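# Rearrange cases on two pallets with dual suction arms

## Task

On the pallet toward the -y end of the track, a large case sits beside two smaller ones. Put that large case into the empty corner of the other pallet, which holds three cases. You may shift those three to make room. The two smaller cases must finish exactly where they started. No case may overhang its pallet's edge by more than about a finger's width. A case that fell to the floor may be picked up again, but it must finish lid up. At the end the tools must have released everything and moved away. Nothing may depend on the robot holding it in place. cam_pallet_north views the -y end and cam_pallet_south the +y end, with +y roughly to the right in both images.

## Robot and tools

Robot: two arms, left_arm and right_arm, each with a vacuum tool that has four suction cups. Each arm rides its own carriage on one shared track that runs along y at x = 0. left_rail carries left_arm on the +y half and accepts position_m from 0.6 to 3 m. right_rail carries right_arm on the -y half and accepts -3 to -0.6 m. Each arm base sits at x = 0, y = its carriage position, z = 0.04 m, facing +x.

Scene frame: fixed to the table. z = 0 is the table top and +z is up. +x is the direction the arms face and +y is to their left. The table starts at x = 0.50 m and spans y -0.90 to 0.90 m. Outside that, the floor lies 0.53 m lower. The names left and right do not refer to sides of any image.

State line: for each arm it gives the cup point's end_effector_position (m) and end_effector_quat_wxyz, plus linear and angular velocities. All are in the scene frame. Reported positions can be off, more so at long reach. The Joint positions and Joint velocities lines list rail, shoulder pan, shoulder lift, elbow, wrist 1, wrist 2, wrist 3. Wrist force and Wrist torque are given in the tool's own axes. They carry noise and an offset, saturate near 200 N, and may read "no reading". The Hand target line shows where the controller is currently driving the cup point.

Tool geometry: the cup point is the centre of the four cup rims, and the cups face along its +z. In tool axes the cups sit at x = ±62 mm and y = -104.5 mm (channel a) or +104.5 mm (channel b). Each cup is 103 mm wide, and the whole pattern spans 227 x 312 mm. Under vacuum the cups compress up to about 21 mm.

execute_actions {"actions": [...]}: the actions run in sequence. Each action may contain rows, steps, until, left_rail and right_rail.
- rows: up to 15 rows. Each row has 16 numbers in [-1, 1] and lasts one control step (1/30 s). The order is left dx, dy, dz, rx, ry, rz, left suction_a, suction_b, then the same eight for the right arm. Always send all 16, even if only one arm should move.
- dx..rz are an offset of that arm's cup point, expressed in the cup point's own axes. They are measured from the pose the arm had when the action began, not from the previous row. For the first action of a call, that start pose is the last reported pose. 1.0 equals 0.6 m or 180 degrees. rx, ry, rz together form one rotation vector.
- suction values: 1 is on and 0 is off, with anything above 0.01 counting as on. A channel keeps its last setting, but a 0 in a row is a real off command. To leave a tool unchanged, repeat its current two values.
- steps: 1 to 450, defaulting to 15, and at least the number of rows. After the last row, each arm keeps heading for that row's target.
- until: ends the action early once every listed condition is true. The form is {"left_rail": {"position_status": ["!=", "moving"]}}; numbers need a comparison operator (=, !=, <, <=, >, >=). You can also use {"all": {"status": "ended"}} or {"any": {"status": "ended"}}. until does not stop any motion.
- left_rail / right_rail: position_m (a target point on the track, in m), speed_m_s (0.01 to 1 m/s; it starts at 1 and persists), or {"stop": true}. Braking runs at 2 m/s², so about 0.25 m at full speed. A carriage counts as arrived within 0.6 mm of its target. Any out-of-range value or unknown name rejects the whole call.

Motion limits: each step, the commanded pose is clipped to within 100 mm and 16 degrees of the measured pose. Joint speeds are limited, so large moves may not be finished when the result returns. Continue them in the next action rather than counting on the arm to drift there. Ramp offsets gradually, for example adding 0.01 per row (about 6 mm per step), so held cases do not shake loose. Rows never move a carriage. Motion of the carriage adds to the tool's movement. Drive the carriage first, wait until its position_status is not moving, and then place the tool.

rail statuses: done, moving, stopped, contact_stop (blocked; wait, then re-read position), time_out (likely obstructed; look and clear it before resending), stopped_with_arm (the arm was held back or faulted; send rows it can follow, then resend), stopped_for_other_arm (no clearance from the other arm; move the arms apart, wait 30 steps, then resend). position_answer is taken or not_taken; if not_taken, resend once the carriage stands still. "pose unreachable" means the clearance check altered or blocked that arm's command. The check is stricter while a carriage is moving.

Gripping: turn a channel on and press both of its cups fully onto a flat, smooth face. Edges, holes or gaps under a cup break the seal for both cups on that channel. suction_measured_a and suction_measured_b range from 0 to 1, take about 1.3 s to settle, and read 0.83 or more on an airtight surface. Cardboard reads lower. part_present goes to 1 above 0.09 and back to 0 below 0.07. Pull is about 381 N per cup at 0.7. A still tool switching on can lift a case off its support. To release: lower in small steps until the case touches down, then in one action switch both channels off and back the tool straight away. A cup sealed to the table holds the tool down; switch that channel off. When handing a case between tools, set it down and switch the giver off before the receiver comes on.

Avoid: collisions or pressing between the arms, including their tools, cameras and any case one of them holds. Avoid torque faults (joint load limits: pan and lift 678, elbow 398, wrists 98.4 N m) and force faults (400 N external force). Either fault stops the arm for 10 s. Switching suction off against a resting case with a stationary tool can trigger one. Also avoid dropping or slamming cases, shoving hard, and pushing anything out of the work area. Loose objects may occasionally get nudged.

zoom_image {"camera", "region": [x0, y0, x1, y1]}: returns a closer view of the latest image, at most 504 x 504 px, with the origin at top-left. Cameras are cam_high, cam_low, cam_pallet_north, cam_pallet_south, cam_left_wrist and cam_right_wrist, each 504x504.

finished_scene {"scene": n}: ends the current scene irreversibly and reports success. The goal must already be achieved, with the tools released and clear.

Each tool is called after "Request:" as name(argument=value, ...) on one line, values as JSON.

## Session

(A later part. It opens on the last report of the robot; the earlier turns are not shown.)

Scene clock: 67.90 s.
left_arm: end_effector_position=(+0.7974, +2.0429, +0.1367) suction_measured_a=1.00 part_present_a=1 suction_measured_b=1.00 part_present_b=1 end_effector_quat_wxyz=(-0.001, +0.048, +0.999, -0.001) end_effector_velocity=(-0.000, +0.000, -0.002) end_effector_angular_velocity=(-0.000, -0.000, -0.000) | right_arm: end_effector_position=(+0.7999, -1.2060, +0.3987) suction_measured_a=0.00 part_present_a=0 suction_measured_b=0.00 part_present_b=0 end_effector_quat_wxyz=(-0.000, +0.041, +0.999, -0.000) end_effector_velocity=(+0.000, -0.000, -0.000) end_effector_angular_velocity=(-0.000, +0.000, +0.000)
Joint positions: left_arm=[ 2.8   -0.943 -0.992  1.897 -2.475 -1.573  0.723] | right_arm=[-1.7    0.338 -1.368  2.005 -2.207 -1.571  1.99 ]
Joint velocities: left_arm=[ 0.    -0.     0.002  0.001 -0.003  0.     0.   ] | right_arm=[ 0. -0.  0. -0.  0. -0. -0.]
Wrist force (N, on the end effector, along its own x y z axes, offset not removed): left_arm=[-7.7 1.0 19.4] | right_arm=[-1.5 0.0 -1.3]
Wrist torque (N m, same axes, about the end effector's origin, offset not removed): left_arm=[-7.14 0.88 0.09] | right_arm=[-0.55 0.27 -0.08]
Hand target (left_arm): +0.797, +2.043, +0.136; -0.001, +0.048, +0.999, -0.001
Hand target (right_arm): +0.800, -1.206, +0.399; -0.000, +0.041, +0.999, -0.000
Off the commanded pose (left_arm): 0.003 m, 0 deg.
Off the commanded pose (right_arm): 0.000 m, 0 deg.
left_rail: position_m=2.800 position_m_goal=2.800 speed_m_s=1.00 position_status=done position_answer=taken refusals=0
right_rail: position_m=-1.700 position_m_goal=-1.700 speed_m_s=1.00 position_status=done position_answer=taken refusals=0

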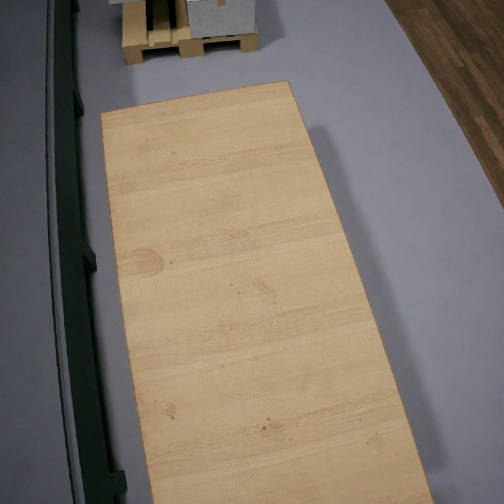

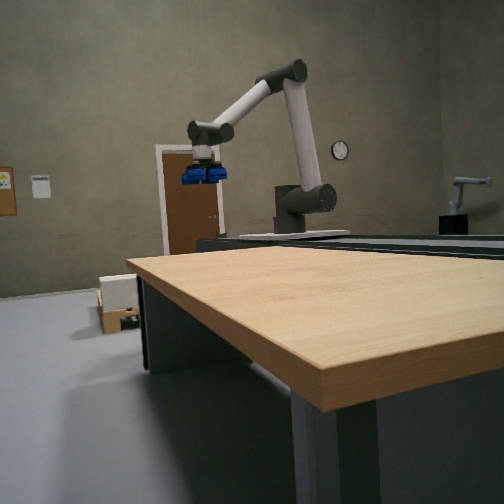

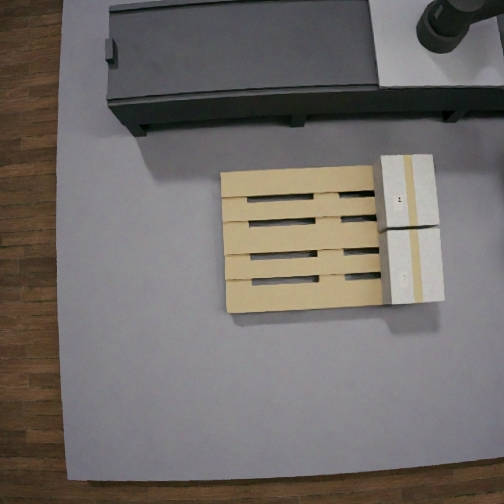

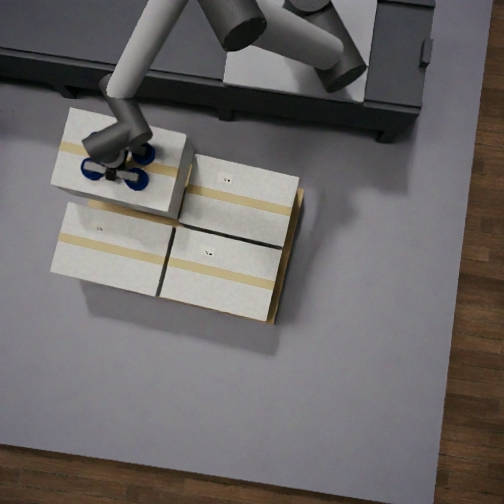

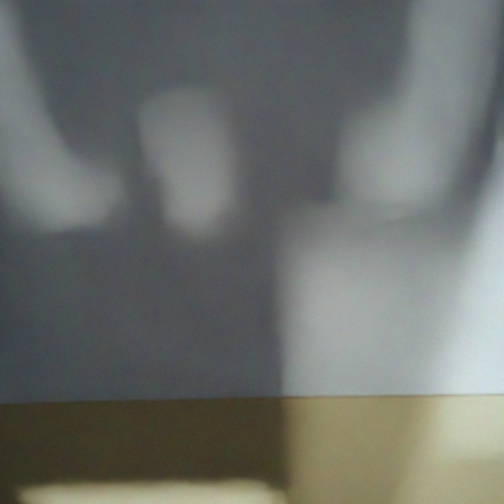

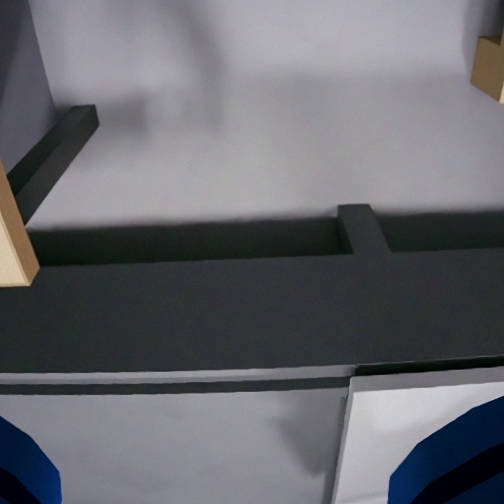

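Request:
execute_actions(actions=[])

Scene clock: 72.87 s.
left_arm: end_effector_position=(+0.7974, +2.0430, +0.1364) suction_measured_a=1.00 part_present_a=1 suction_measured_b=1.00 part_present_b=1 end_effector_quat_wxyz=(-0.001, +0.048, +0.999, -0.001) end_effector_velocity=(+0.000, +0.000, -0.000) end_effector_angular_velocity=(+0.000, +0.000, +0.000) | right_arm: end_effector_position=(+0.7999, -1.2060, +0.3987) suction_measured_a=0.00 part_present_a=0 suction_measured_b=0.00 part_present_b=0 end_effector_quat_wxyz=(-0.000, +0.041, +0.999, -0.000) end_effector_velocity=(+0.000, -0.000, -0.000) end_effector_angular_velocity=(-0.000, +0.000, -0.000)
Joint positions: left_arm=[ 2.8   -0.943 -0.992  1.897 -2.476 -1.573  0.724] | right_arm=[-1.7    0.338 -1.368  2.005 -2.207 -1.571  1.99 ]
Joint velocities: left_arm=[ 0.  0.  0. -0.  0.  0. -0.] | right_arm=[ 0. -0.  0. -0. -0.  0.  0.]
Wrist force (N, on the end effector, along its own x y z axes, offset not removed): left_arm=[-6.4 -0.3 20.2] | right_arm=[-5.8 -1.4 2.6]
Wrist torque (N m, same axes, about the end effector's origin, offset not removed): left_arm=[-7.26 0.76 0.15] | right_arm=[-0.74 0.91 0.01]
Hand target (left_arm): +0.797, +2.043, +0.136; -0.001, +0.048, +0.999, -0.001
Hand target (right_arm): +0.800, -1.206, +0.399; -0.000, +0.041, +0.999, -0.000
Off the commanded pose (left_arm): 0.003 m, 0 deg.
Off the commanded pose (right_arm): 0.000 m, 0 deg.
left_rail: position_m=2.800 position_m_goal=2.800 speed_m_s=1.00 position_status=done position_answer=taken refusals=0
right_rail: position_m=-1.700 position_m_goal=-1.700 speed_m_s=1.00 position_status=done position_answer=taken refusals=0

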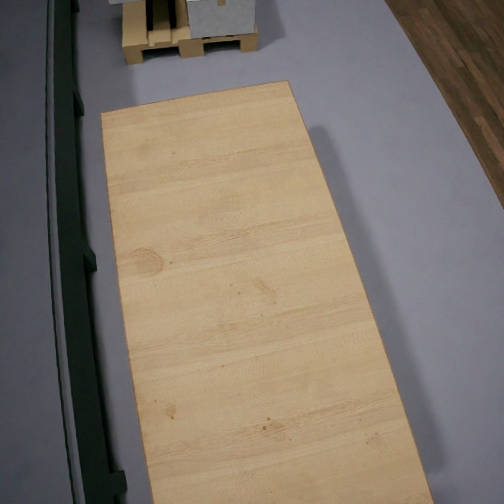

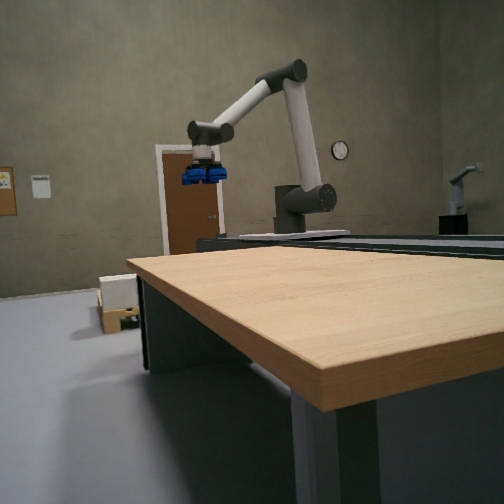

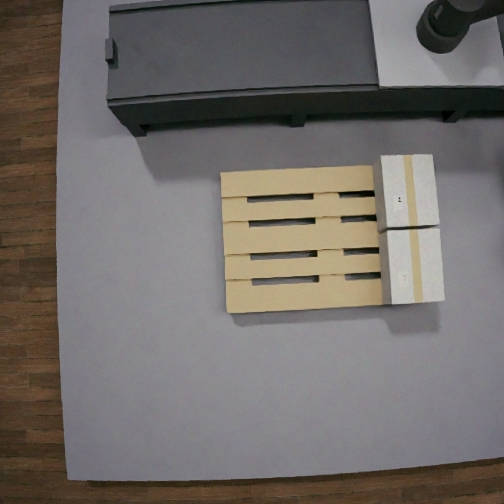

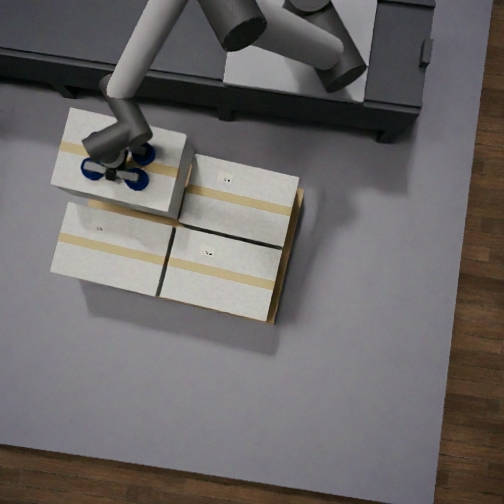

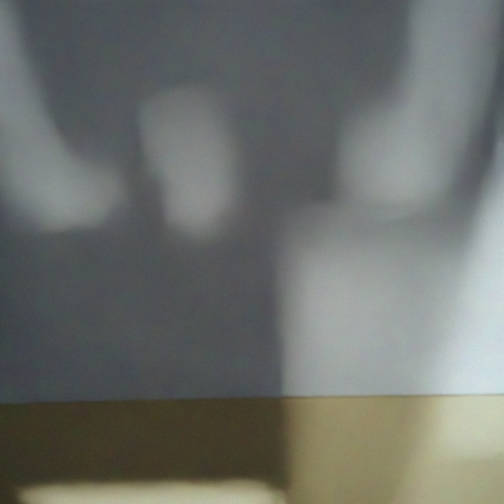

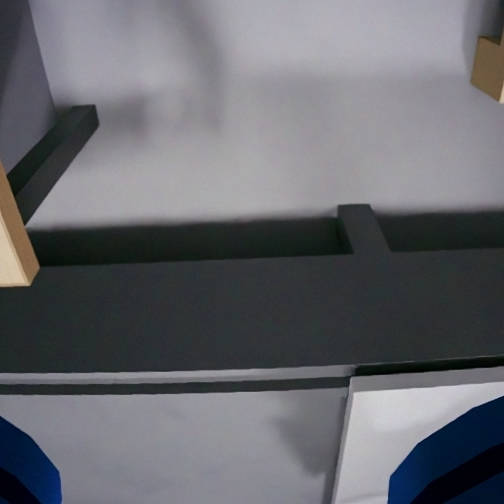

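Request:
execute_actions(actions=[{"rows": [
[-0.0023,-0.002,0.0033,0,0,0,1,1, 0,0,0,0,0,0,0,0],
[-0.007,-0.006,0.01,0,0,0,1,1, 0,0,0,0,0,0,0,0],
[-0.0128,-0.011,0.02,0,0,0,1,1, 0,0,0,0,0,0,0,0],
[-0.0182,-0.0156,0.0333,0,0,0,1,1, 0,0,0,0,0,0,0,0],
[-0.0217,-0.0186,0.05,0,0,0,1,1, 0,0,0,0,0,0,0,0],
[-0.0233,-0.02,0.07,0,0,0,1,1, 0,0,0,0,0,0,0,0],
[-0.0233,-0.02,0.0933,0,0,0,1,1, 0,0,0,0,0,0,0,0],
[-0.0233,-0.02,0.12,0,0,0,1,1, 0,0,0,0,0,0,0,0],
[-0.0233,-0.02,0.15,0,0,0,1,1, 0,0,0,0,0,0,0,0],
[-0.0233,-0.02,0.1833,0,0,0,1,1, 0,0,0,0,0,0,0,0],
[-0.0233,-0.02,0.22,0,0,0,1,1, 0,0,0,0,0,0,0,0],
[-0.0233,-0.02,0.26,0,0,0,1,1, 0,0,0,0,0,0,0,0],
[-0.0233,-0.02,0.30,0,0,0,1,1, 0,0,0,0,0,0,0,0],
[-0.0233,-0.02,0.3417,0,0,0,1,1, 0,0,0,0,0,0,0,0],
[-0.0233,-0.02,0.449,0,0,0,1,1, 0,0,0,0,0,0,0,0]
], "steps": 20}])

Scene clock: 74.17 s.
left_arm: end_effector_position=(+0.8044, +2.0363, -0.0807) suction_measured_a=1.00 part_present_a=1 suction_measured_b=1.00 part_present_b=1 end_effector_quat_wxyz=(-0.002, +0.048, +0.999, +0.001) end_effector_velocity=(+0.003, -0.006, -0.489) end_effector_angular_velocity=(+0.003, +0.002, +0.002) | right_arm: end_effector_position=(+0.7999, -1.2060, +0.3987) suction_measured_a=0.00 part_present_a=0 suction_measured_b=0.00 part_present_b=0 end_effector_quat_wxyz=(-0.000, +0.041, +0.999, -0.000) end_effector_velocity=(-0.000, +0.000, +0.000) end_effector_angular_velocity=(+0.000, -0.000, +0.000)
Joint positions: left_arm=[ 2.8   -0.941 -0.758  1.894 -2.702 -1.573  0.725] | right_arm=[-1.7    0.338 -1.368  2.005 -2.207 -1.571  1.99 ]
Joint velocities: left_arm=[ 0.    -0.001  0.546 -0.067 -0.475 -0.    -0.002] | right_arm=[ 0.  0. -0. -0.  0.  0. -0.]
Wrist force (N, on the end effector, along its own x y z axes, offset not removed): left_arm=[-7.5 -3.1 39.2] | right_arm=[3.8 1.4 -7.6]
Wrist torque (N m, same axes, about the end effector's origin, offset not removed): left_arm=[-7.80 0.17 -0.05] | right_arm=[-0.17 -0.52 0.08]
Hand target (left_arm): +0.806, +2.033, -0.130; -0.002, +0.048, +0.999, +0.000
Hand target (right_arm): +0.800, -1.206, +0.399; -0.000, +0.041, +0.999, -0.000
Off the commanded pose (left_arm): 0.053 m, 0 deg.
Off the commanded pose (right_arm): 0.000 m, 0 deg.
left_rail: position_m=2.800 position_m_goal=2.800 speed_m_s=1.00 position_status=done position_answer=taken refusals=0
right_rail: position_m=-1.700 position_m_goal=-1.700 speed_m_s=1.00 position_status=done position_answer=taken refusals=0

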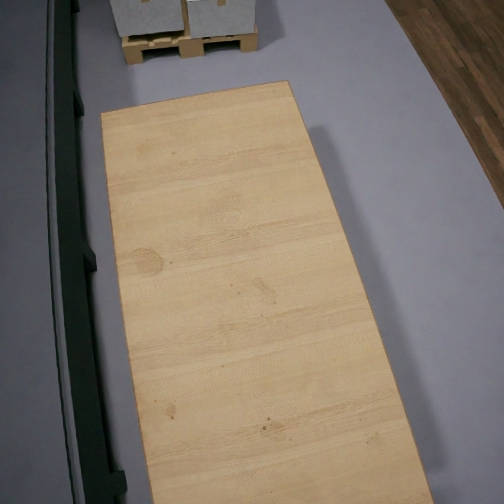

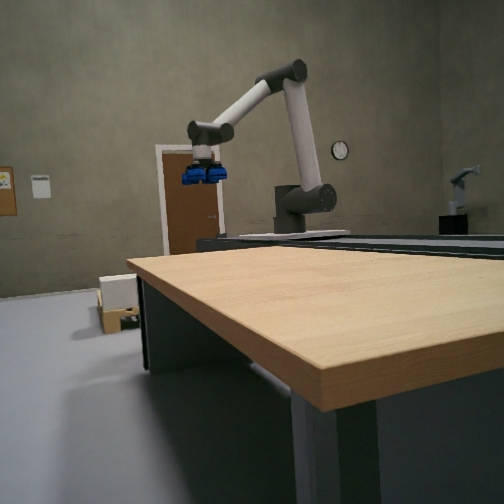

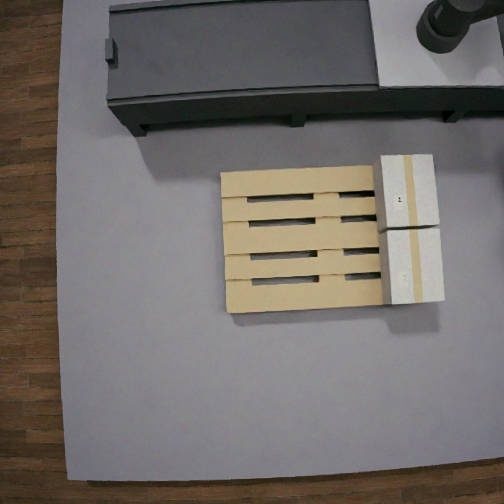

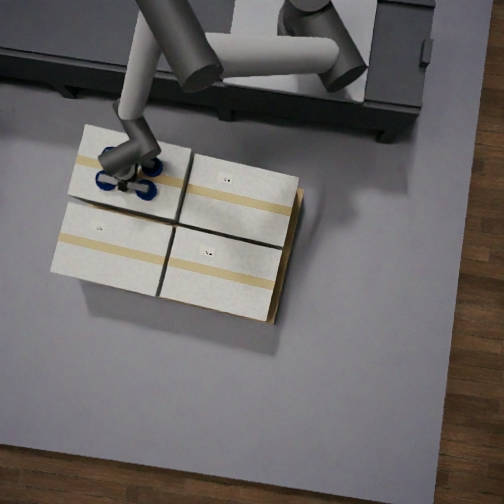

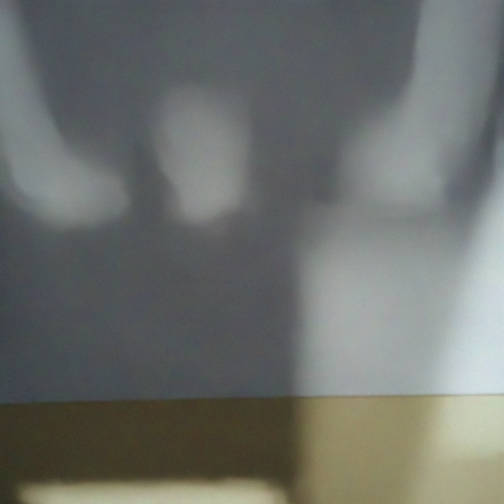

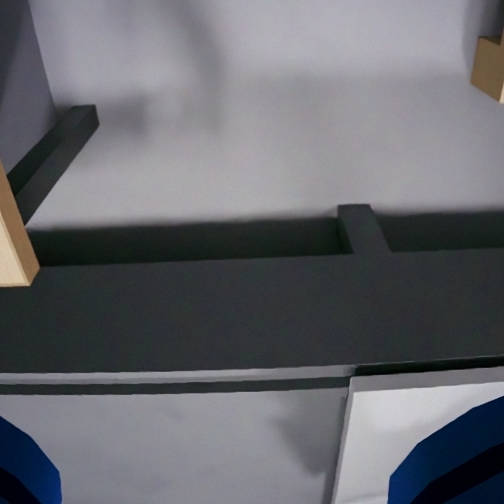

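Request:
execute_actions(actions=[])

Scene clock: 74.97 s.
left_arm: end_effector_position=(+0.8065, +2.0334, -0.1301) suction_measured_a=1.00 part_present_a=1 suction_measured_b=1.00 part_present_b=1 end_effector_quat_wxyz=(-0.002, +0.048, +0.999, -0.000) end_effector_velocity=(-0.000, +0.000, -0.000) end_effector_angular_velocity=(+0.000, +0.000, -0.000) | right_arm: end_effector_position=(+0.7999, -1.2060, +0.3987) suction_measured_a=0.00 part_present_a=0 suction_measured_b=0.00 part_present_b=0 end_effector_quat_wxyz=(-0.000, +0.041, +0.999, -0.000) end_effector_velocity=(+0.000, -0.000, -0.000) end_effector_angular_velocity=(-0.000, +0.000, -0.000)
Joint positions: left_arm=[ 2.8   -0.941 -0.701  1.882 -2.75  -1.573  0.725] | right_arm=[-1.7    0.338 -1.368  2.005 -2.207 -1.571  1.99 ]
Joint velocities: left_arm=[ 0.  0.  0.  0. -0. -0.  0.] | right_arm=[ 0. -0.  0.  0. -0. -0.  0.]
Wrist force (N, on the end effector, along its own x y z axes, offset not removed): left_arm=[-4.5 -0.3 19.7] | right_arm=[-0.6 3.0 2.8]
Wrist torque (N m, same axes, about the end effector's origin, offset not removed): left_arm=[-7.31 0.60 0.13] | right_arm=[0.07 0.06 0.12]
Hand target (left_arm): +0.806, +2.033, -0.130; -0.002, +0.048, +0.999, +0.000
Hand target (right_arm): +0.800, -1.206, +0.399; -0.000, +0.041, +0.999, -0.000
Off the commanded pose (left_arm): 0.006 m, 0 deg.
Off the commanded pose (right_arm): 0.000 m, 0 deg.
left_rail: position_m=2.800 position_m_goal=2.800 speed_m_s=1.00 position_status=done position_answer=taken refusals=0
right_rail: position_m=-1.700 position_m_goal=-1.700 speed_m_s=1.00 position_status=done position_answer=taken refusals=0

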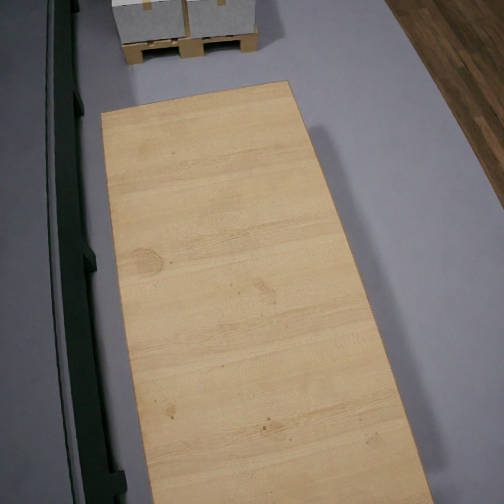

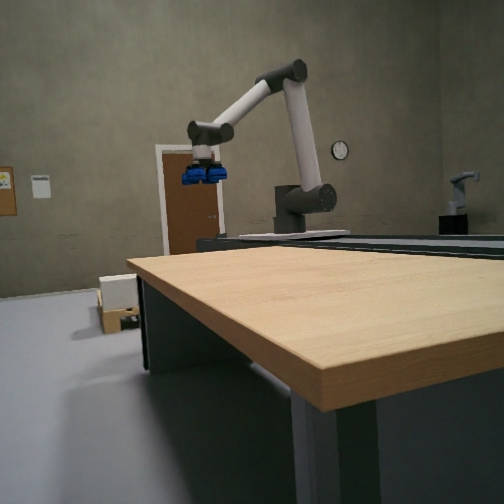

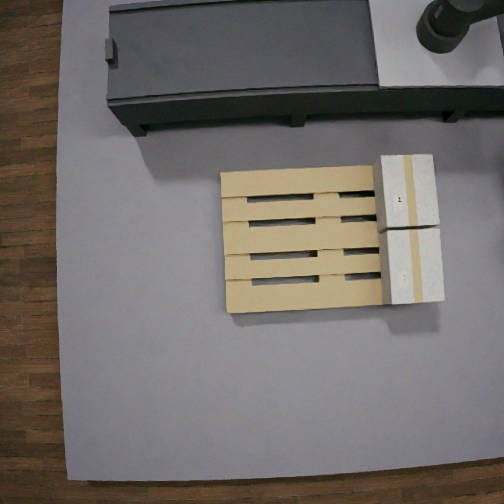

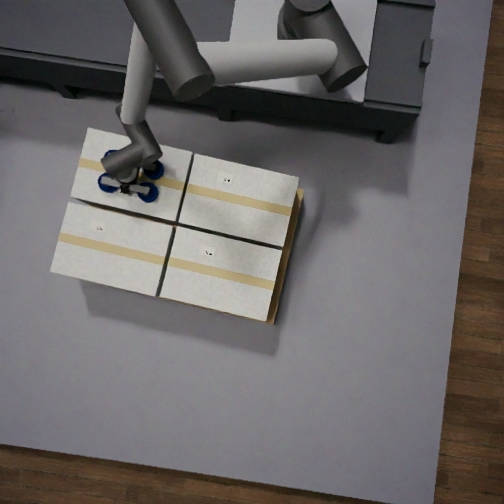

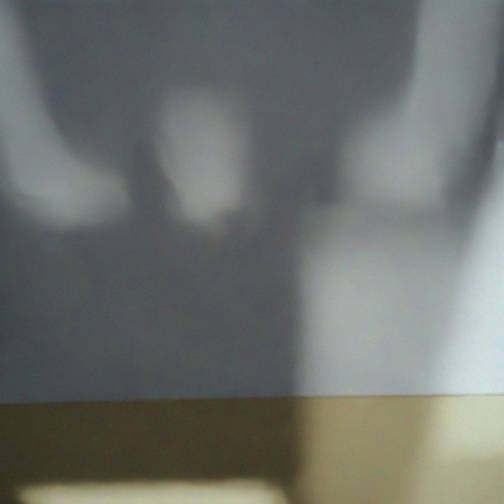

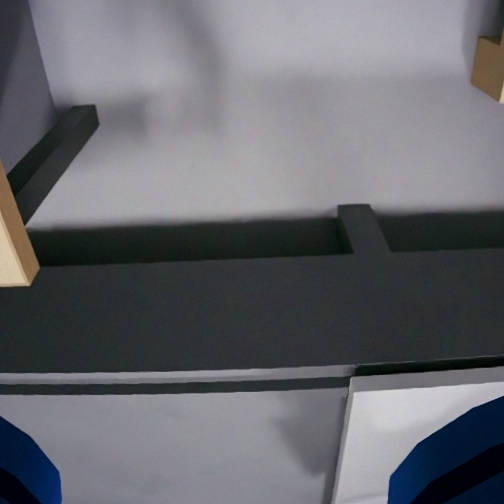

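Request:
zoom_image(camera="cam_pallet_south", region=[40, 110, 220, 260])

Request:
zoom_image(camera="cam_pallet_south", region=[150, 130, 230, 240])

Region (40, 110, 220, 260) of cam_pallet_south's 504x504 image, scaled by 2.800, with more detail than that image has.

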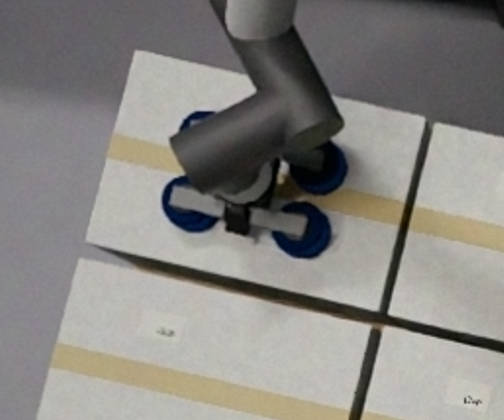

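Region (150, 130, 230, 240) of cam_pallet_south's 504x504 image, scaled by 4.582, with more detail than that image has; it fills the left 367 columns of this view, and the rest is white.

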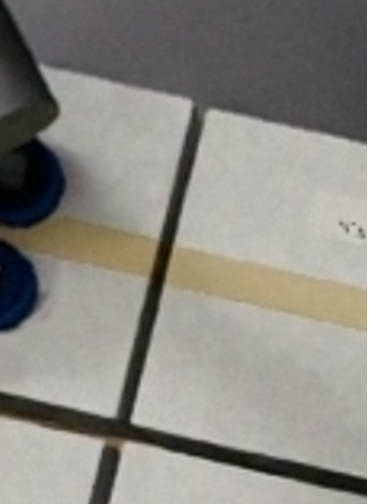

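Request:
execute_actions(actions=[{"rows": [[0,0,0.002,0,0,0,1,1,0,0,0,0,0,0,0,0],[0,0,0.004,0,0,0,1,1,0,0,0,0,0,0,0,0],[0,0,0.006,0,0,0,1,1,0,0,0,0,0,0,0,0],[0,0,0.008,0,0,0,1,1,0,0,0,0,0,0,0,0],[0,0,0.010,0,0,0,1,1,0,0,0,0,0,0,0,0],[0,0,0.0115,0,0,0,1,1,0,0,0,0,0,0,0,0]], "steps": 12}])

Scene clock: 76.17 s.
left_arm: end_effector_position=(+0.8065, +2.0334, -0.1365) suction_measured_a=1.00 part_present_a=1 suction_measured_b=1.00 part_present_b=1 end_effector_quat_wxyz=(-0.002, +0.048, +0.999, -0.000) end_effector_velocity=(+0.000, -0.000, -0.005) end_effector_angular_velocity=(-0.000, -0.000, +0.000) | right_arm: end_effector_position=(+0.7999, -1.2060, +0.3987) suction_measured_a=0.00 part_present_a=0 suction_measured_b=0.00 part_present_b=0 end_effector_quat_wxyz=(-0.000, +0.041, +0.999, -0.000) end_effector_velocity=(+0.000, -0.000, -0.000) end_effector_angular_velocity=(-0.000, +0.000, +0.000)
Joint positions: left_arm=[ 2.8   -0.941 -0.694  1.881 -2.755 -1.573  0.725] | right_arm=[-1.7    0.338 -1.368  2.005 -2.207 -1.571  1.99 ]
Joint velocities: left_arm=[ 0.    -0.     0.006 -0.001 -0.005  0.    -0.   ] | right_arm=[ 0. -0.  0. -0.  0.  0. -0.]
Wrist force (N, on the end effector, along its own x y z axes, offset not removed): left_arm=[-5.0 -1.0 18.9] | right_arm=[6.6 0.1 -6.5]
Wrist torque (N m, same axes, about the end effector's origin, offset not removed): left_arm=[-7.29 0.64 0.00] | right_arm=[-0.51 -0.81 -0.04]
Hand target (left_arm): +0.807, +2.033, -0.137; -0.002, +0.048, +0.999, -0.000
Hand target (right_arm): +0.800, -1.206, +0.399; -0.000, +0.041, +0.999, -0.000
Off the commanded pose (left_arm): 0.000 m, 0 deg.
Off the commanded pose (right_arm): 0.000 m, 0 deg.
left_rail: position_m=2.800 position_m_goal=2.800 speed_m_s=1.00 position_status=done position_answer=taken refusals=0
right_rail: position_m=-1.700 position_m_goal=-1.700 speed_m_s=1.00 position_status=done position_answer=taken refusals=0

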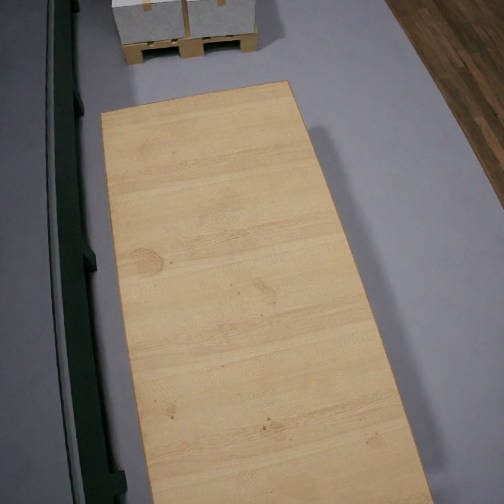

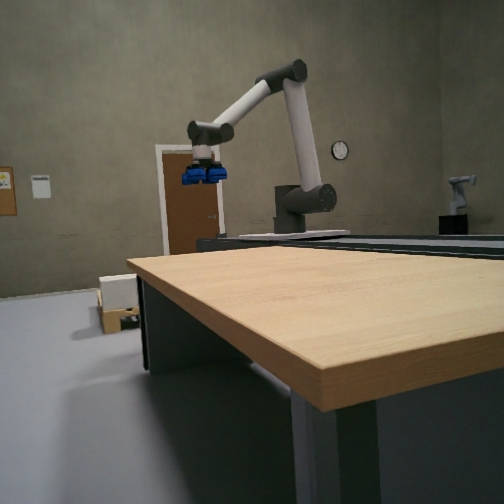

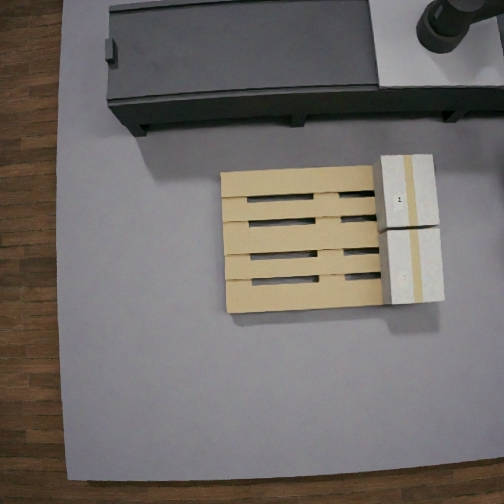

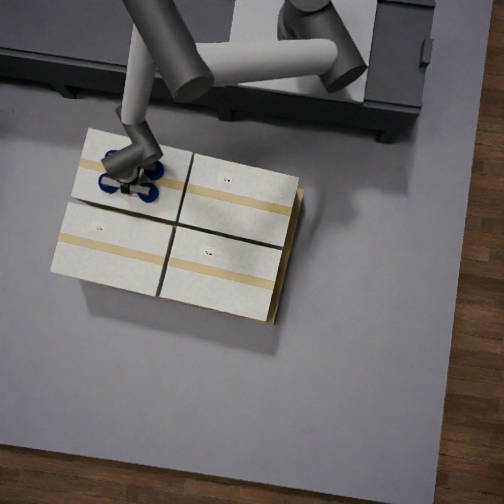

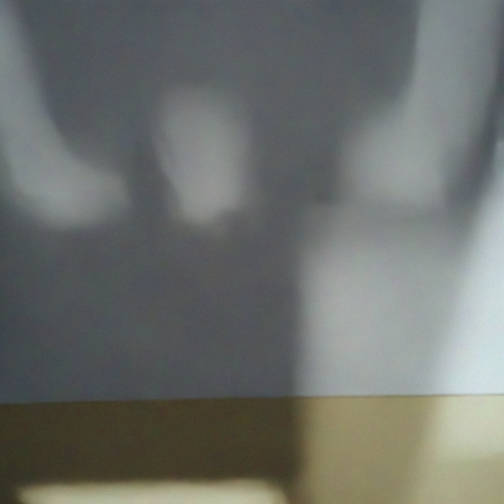

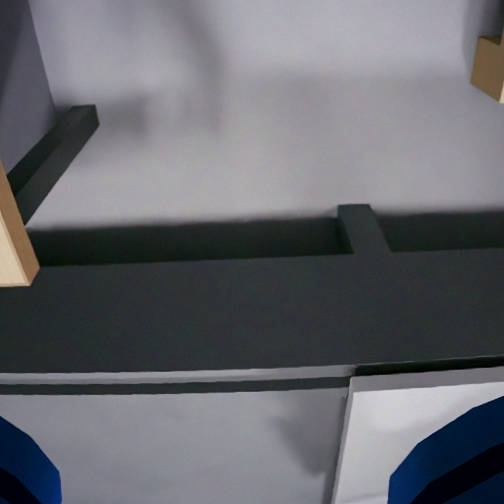

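Request:
execute_actions(actions=[{"rows": [[0,0,0.0015,0,0,0,1,1,0,0,0,0,0,0,0,0],[0,0,0.003,0,0,0,1,1,0,0,0,0,0,0,0,0],[0,0,0.0045,0,0,0,1,1,0,0,0,0,0,0,0,0],[0,0,0.005,0,0,0,1,1,0,0,0,0,0,0,0,0]], "steps": 9}])

Scene clock: 76.77 s.
left_arm: end_effector_position=(+0.8065, +2.0334, -0.1392) suction_measured_a=1.00 part_present_a=1 suction_measured_b=1.00 part_present_b=1 end_effector_quat_wxyz=(-0.002, +0.048, +0.999, -0.000) end_effector_velocity=(+0.000, -0.000, -0.004) end_effector_angular_velocity=(-0.000, -0.000, -0.000) | right_arm: end_effector_position=(+0.7999, -1.2060, +0.3987) suction_measured_a=0.00 part_present_a=0 suction_measured_b=0.00 part_present_b=0 end_effector_quat_wxyz=(-0.000, +0.041, +0.999, -0.000) end_effector_velocity=(+0.000, -0.000, -0.000) end_effector_angular_velocity=(-0.000, +0.000, -0.000)
Joint positions: left_arm=[ 2.8   -0.941 -0.691  1.88  -2.758 -1.573  0.725] | right_arm=[-1.7    0.338 -1.368  2.005 -2.207 -1.571  1.99 ]
Joint velocities: left_arm=[ 0.     0.     0.004 -0.001 -0.004 -0.     0.   ] | right_arm=[ 0. -0.  0.  0. -0.  0. -0.]
Wrist force (N, on the end effector, along its own x y z axes, offset not removed): left_arm=[-7.6 -4.3 19.9] | right_arm=[-1.3 1.8 -6.5]
Wrist torque (N m, same axes, about the end effector's origin, offset not removed): left_arm=[-7.65 0.96 0.09] | right_arm=[-0.27 0.23 0.08]
Hand target (left_arm): +0.806, +2.033, -0.140; -0.002, +0.048, +0.999, -0.000
Hand target (right_arm): +0.800, -1.206, +0.399; -0.000, +0.041, +0.999, -0.000
Off the commanded pose (left_arm): 0.000 m, 0 deg.
Off the commanded pose (right_arm): 0.000 m, 0 deg.
left_rail: position_m=2.800 position_m_goal=2.800 speed_m_s=1.00 position_status=done position_answer=taken refusals=0
right_rail: position_m=-1.700 position_m_goal=-1.700 speed_m_s=1.00 position_status=done position_answer=taken refusals=0

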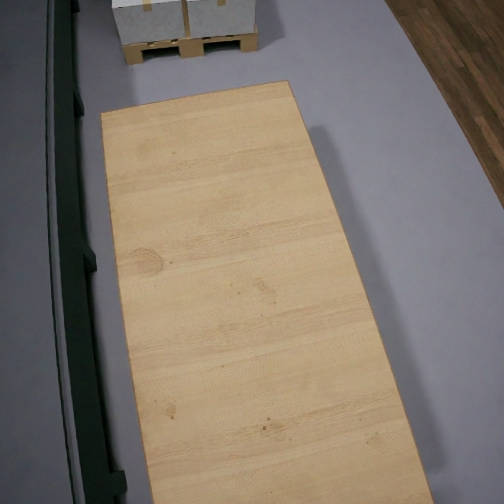

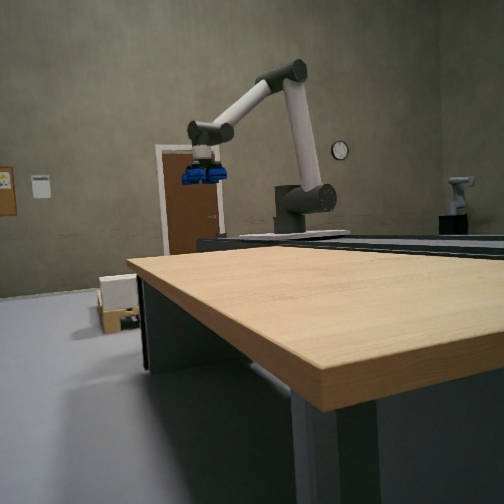

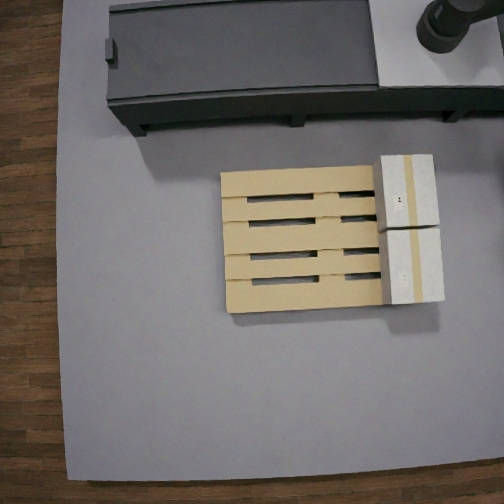

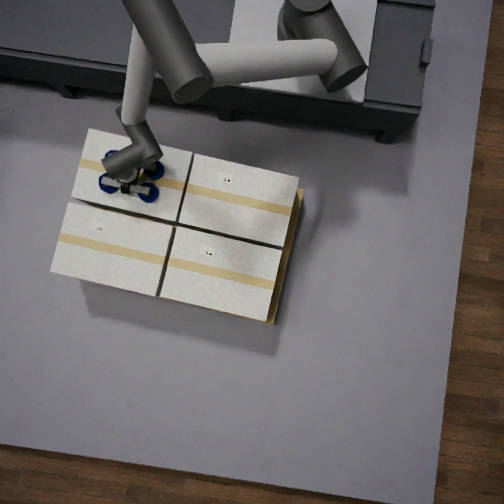

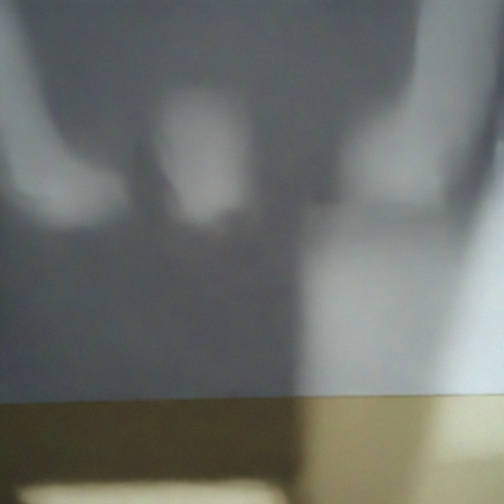

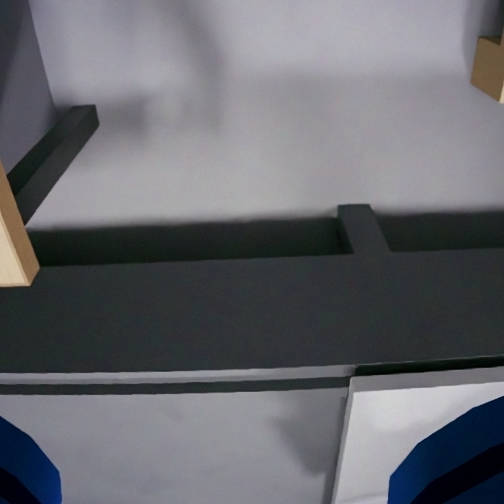

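Request:
execute_actions(actions=[{"rows": [[0,0,0.0015,0,0,0,1,1,0,0,0,0,0,0,0,0],[0,0,0.003,0,0,0,1,1,0,0,0,0,0,0,0,0],[0,0,0.004,0,0,0,1,1,0,0,0,0,0,0,0,0]], "steps": 9}])

Scene clock: 77.37 s.
left_arm: end_effector_position=(+0.8065, +2.0334, -0.1414) suction_measured_a=1.00 part_present_a=1 suction_measured_b=1.00 part_present_b=1 end_effector_quat_wxyz=(-0.002, +0.048, +0.999, +0.000) end_effector_velocity=(+0.000, -0.000, -0.003) end_effector_angular_velocity=(+0.000, +0.000, +0.000) | right_arm: end_effector_position=(+0.7999, -1.2060, +0.3987) suction_measured_a=0.00 part_present_a=0 suction_measured_b=0.00 part_present_b=0 end_effector_quat_wxyz=(-0.000, +0.041, +0.999, -0.000) end_effector_velocity=(+0.000, -0.000, -0.000) end_effector_angular_velocity=(-0.000, +0.000, -0.000)
Joint positions: left_arm=[ 2.8   -0.941 -0.688  1.88  -2.76  -1.573  0.725] | right_arm=[-1.7    0.338 -1.368  2.005 -2.207 -1.571  1.99 ]
Joint velocities: left_arm=[ 0.     0.     0.003 -0.001 -0.002  0.    -0.   ] | right_arm=[ 0. -0.  0.  0.  0.  0.  0.]
Wrist force (N, on the end effector, along its own x y z axes, offset not removed): left_arm=[-5.7 0.1 17.4] | right_arm=[-1.1 -1.8 2.5]
Wrist torque (N m, same axes, about the end effector's origin, offset not removed): left_arm=[-7.06 0.61 0.10] | right_arm=[-0.95 0.48 -0.01]
Hand target (left_arm): +0.806, +2.033, -0.142; -0.002, +0.048, +0.999, -0.000
Hand target (right_arm): +0.800, -1.206, +0.399; -0.000, +0.041, +0.999, -0.000
Off the commanded pose (left_arm): 0.000 m, 0 deg.
Off the commanded pose (right_arm): 0.000 m, 0 deg.
left_rail: position_m=2.800 position_m_goal=2.800 speed_m_s=1.00 position_status=done position_answer=taken refusals=0
right_rail: position_m=-1.700 position_m_goal=-1.700 speed_m_s=1.00 position_status=done position_answer=taken refusals=0

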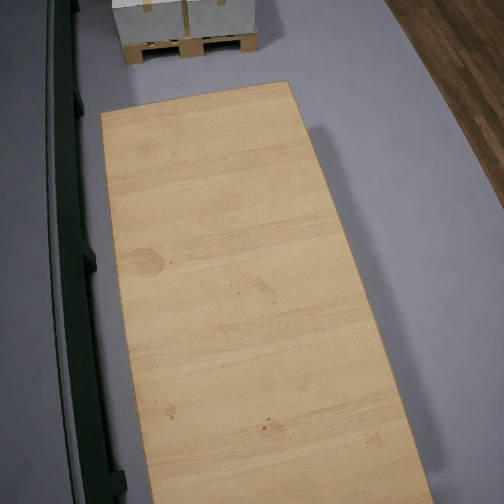

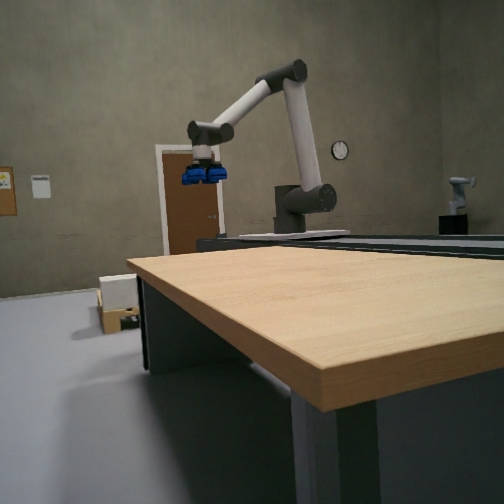

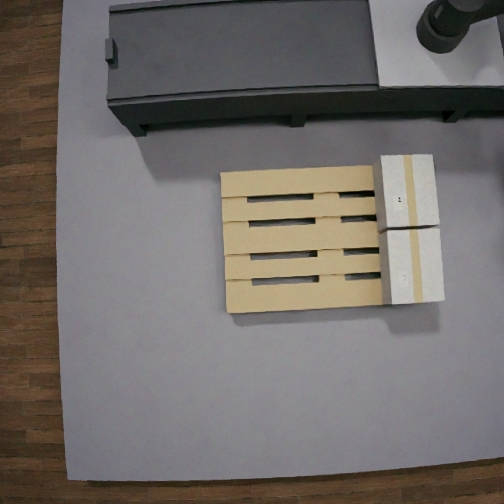

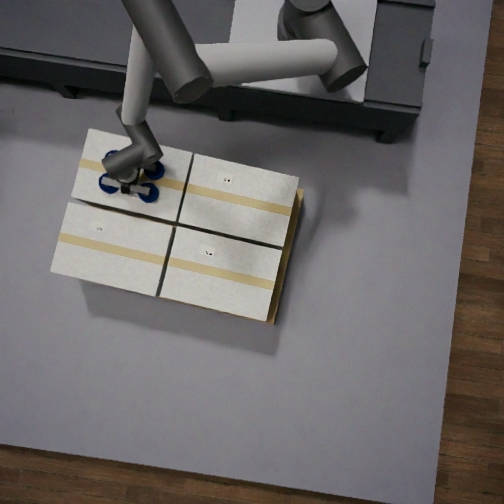

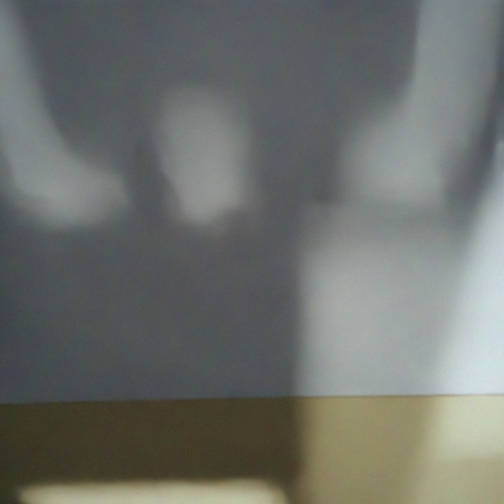

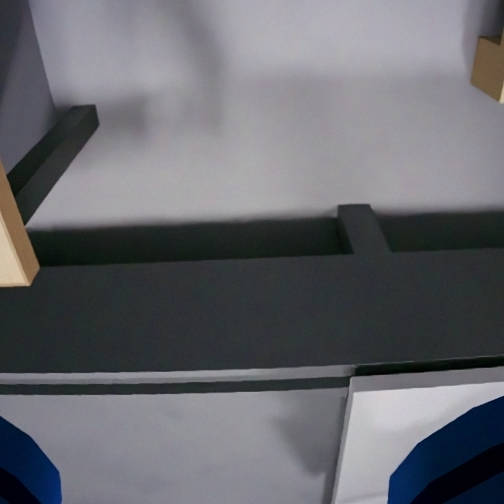

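Request:
execute_actions(actions=[{"rows": [[0,0,0.0015,0,0,0,1,1,0,0,0,0,0,0,0,0],[0,0,0.003,0,0,0,1,1,0,0,0,0,0,0,0,0],[0,0,0.004,0,0,0,1,1,0,0,0,0,0,0,0,0]], "steps": 9}])

Scene clock: 77.87 s.
left_arm: end_effector_position=(+0.8066, +2.0333, -0.1433) suction_measured_a=1.00 part_present_a=1 suction_measured_b=1.00 part_present_b=1 end_effector_quat_wxyz=(-0.001, +0.048, +0.999, -0.000) end_effector_velocity=(+0.000, -0.000, -0.002) end_effector_angular_velocity=(-0.000, -0.000, -0.000) | right_arm: end_effector_position=(+0.7999, -1.2060, +0.3987) suction_measured_a=0.00 part_present_a=0 suction_measured_b=0.00 part_present_b=0 end_effector_quat_wxyz=(-0.000, +0.041, +0.999, -0.000) end_effector_velocity=(+0.000, -0.000, -0.000) end_effector_angular_velocity=(-0.000, +0.000, -0.000)
Joint positions: left_arm=[ 2.8   -0.941 -0.686  1.879 -2.762 -1.573  0.725] | right_arm=[-1.7    0.338 -1.368  2.005 -2.207 -1.571  1.99 ]
Joint velocities: left_arm=[ 0.     0.     0.002 -0.001 -0.002 -0.     0.   ] | right_arm=[ 0. -0.  0. -0.  0. -0.  0.]
Wrist force (N, on the end effector, along its own x y z axes, offset not removed): left_arm=[5.5 9.4 -21.6] | right_arm=[6.7 -1.0 -1.8]
Wrist torque (N m, same axes, about the end effector's origin, offset not removed): left_arm=[0.83 -4.00 0.54] | right_arm=[-0.78 -0.56 0.09]
Hand target (left_arm): +0.806, +2.033, -0.144; -0.002, +0.048, +0.999, +0.000
Hand target (right_arm): +0.800, -1.206, +0.399; -0.000, +0.041, +0.999, -0.000
Off the commanded pose (left_arm): 0.001 m, 0 deg.
Off the commanded pose (right_arm): 0.000 m, 0 deg.
left_rail: position_m=2.800 position_m_goal=2.800 speed_m_s=1.00 position_status=done position_answer=taken refusals=0
right_rail: position_m=-1.700 position_m_goal=-1.700 speed_m_s=1.00 position_status=done position_answer=taken refusals=0

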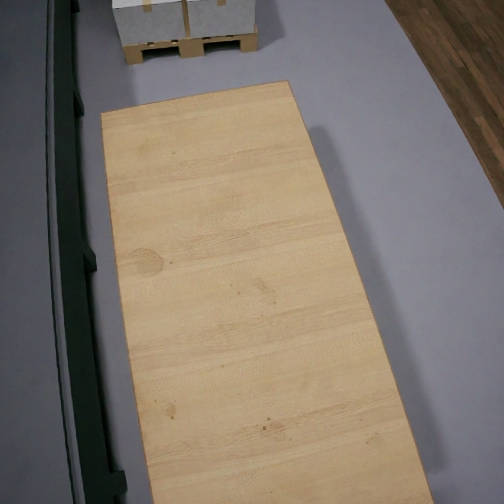

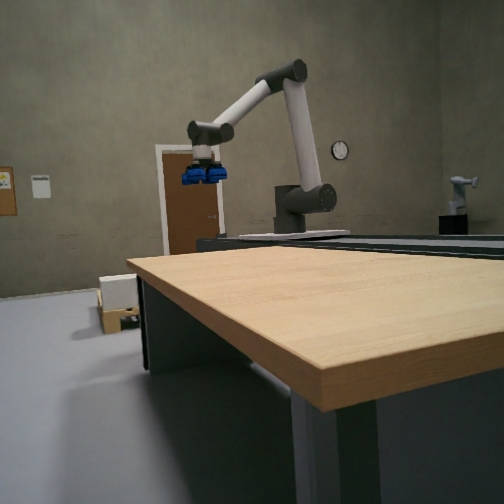

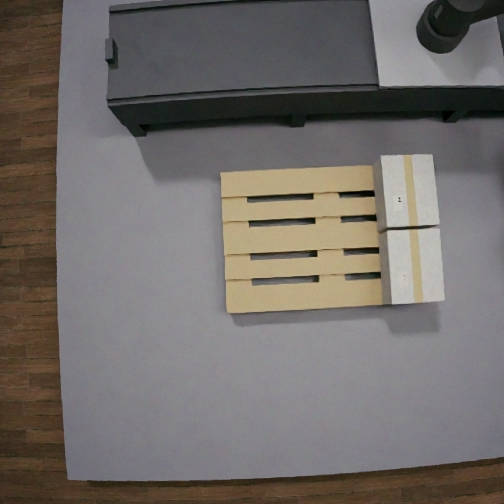

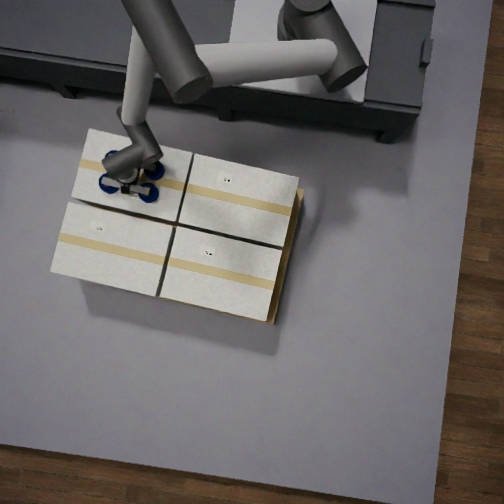

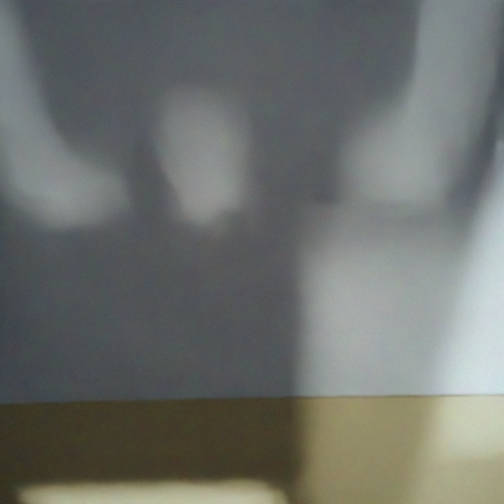

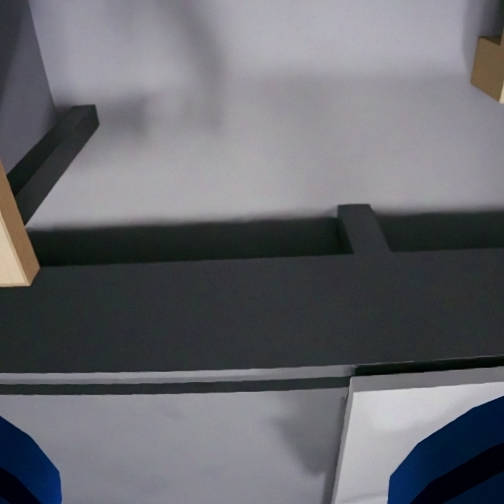

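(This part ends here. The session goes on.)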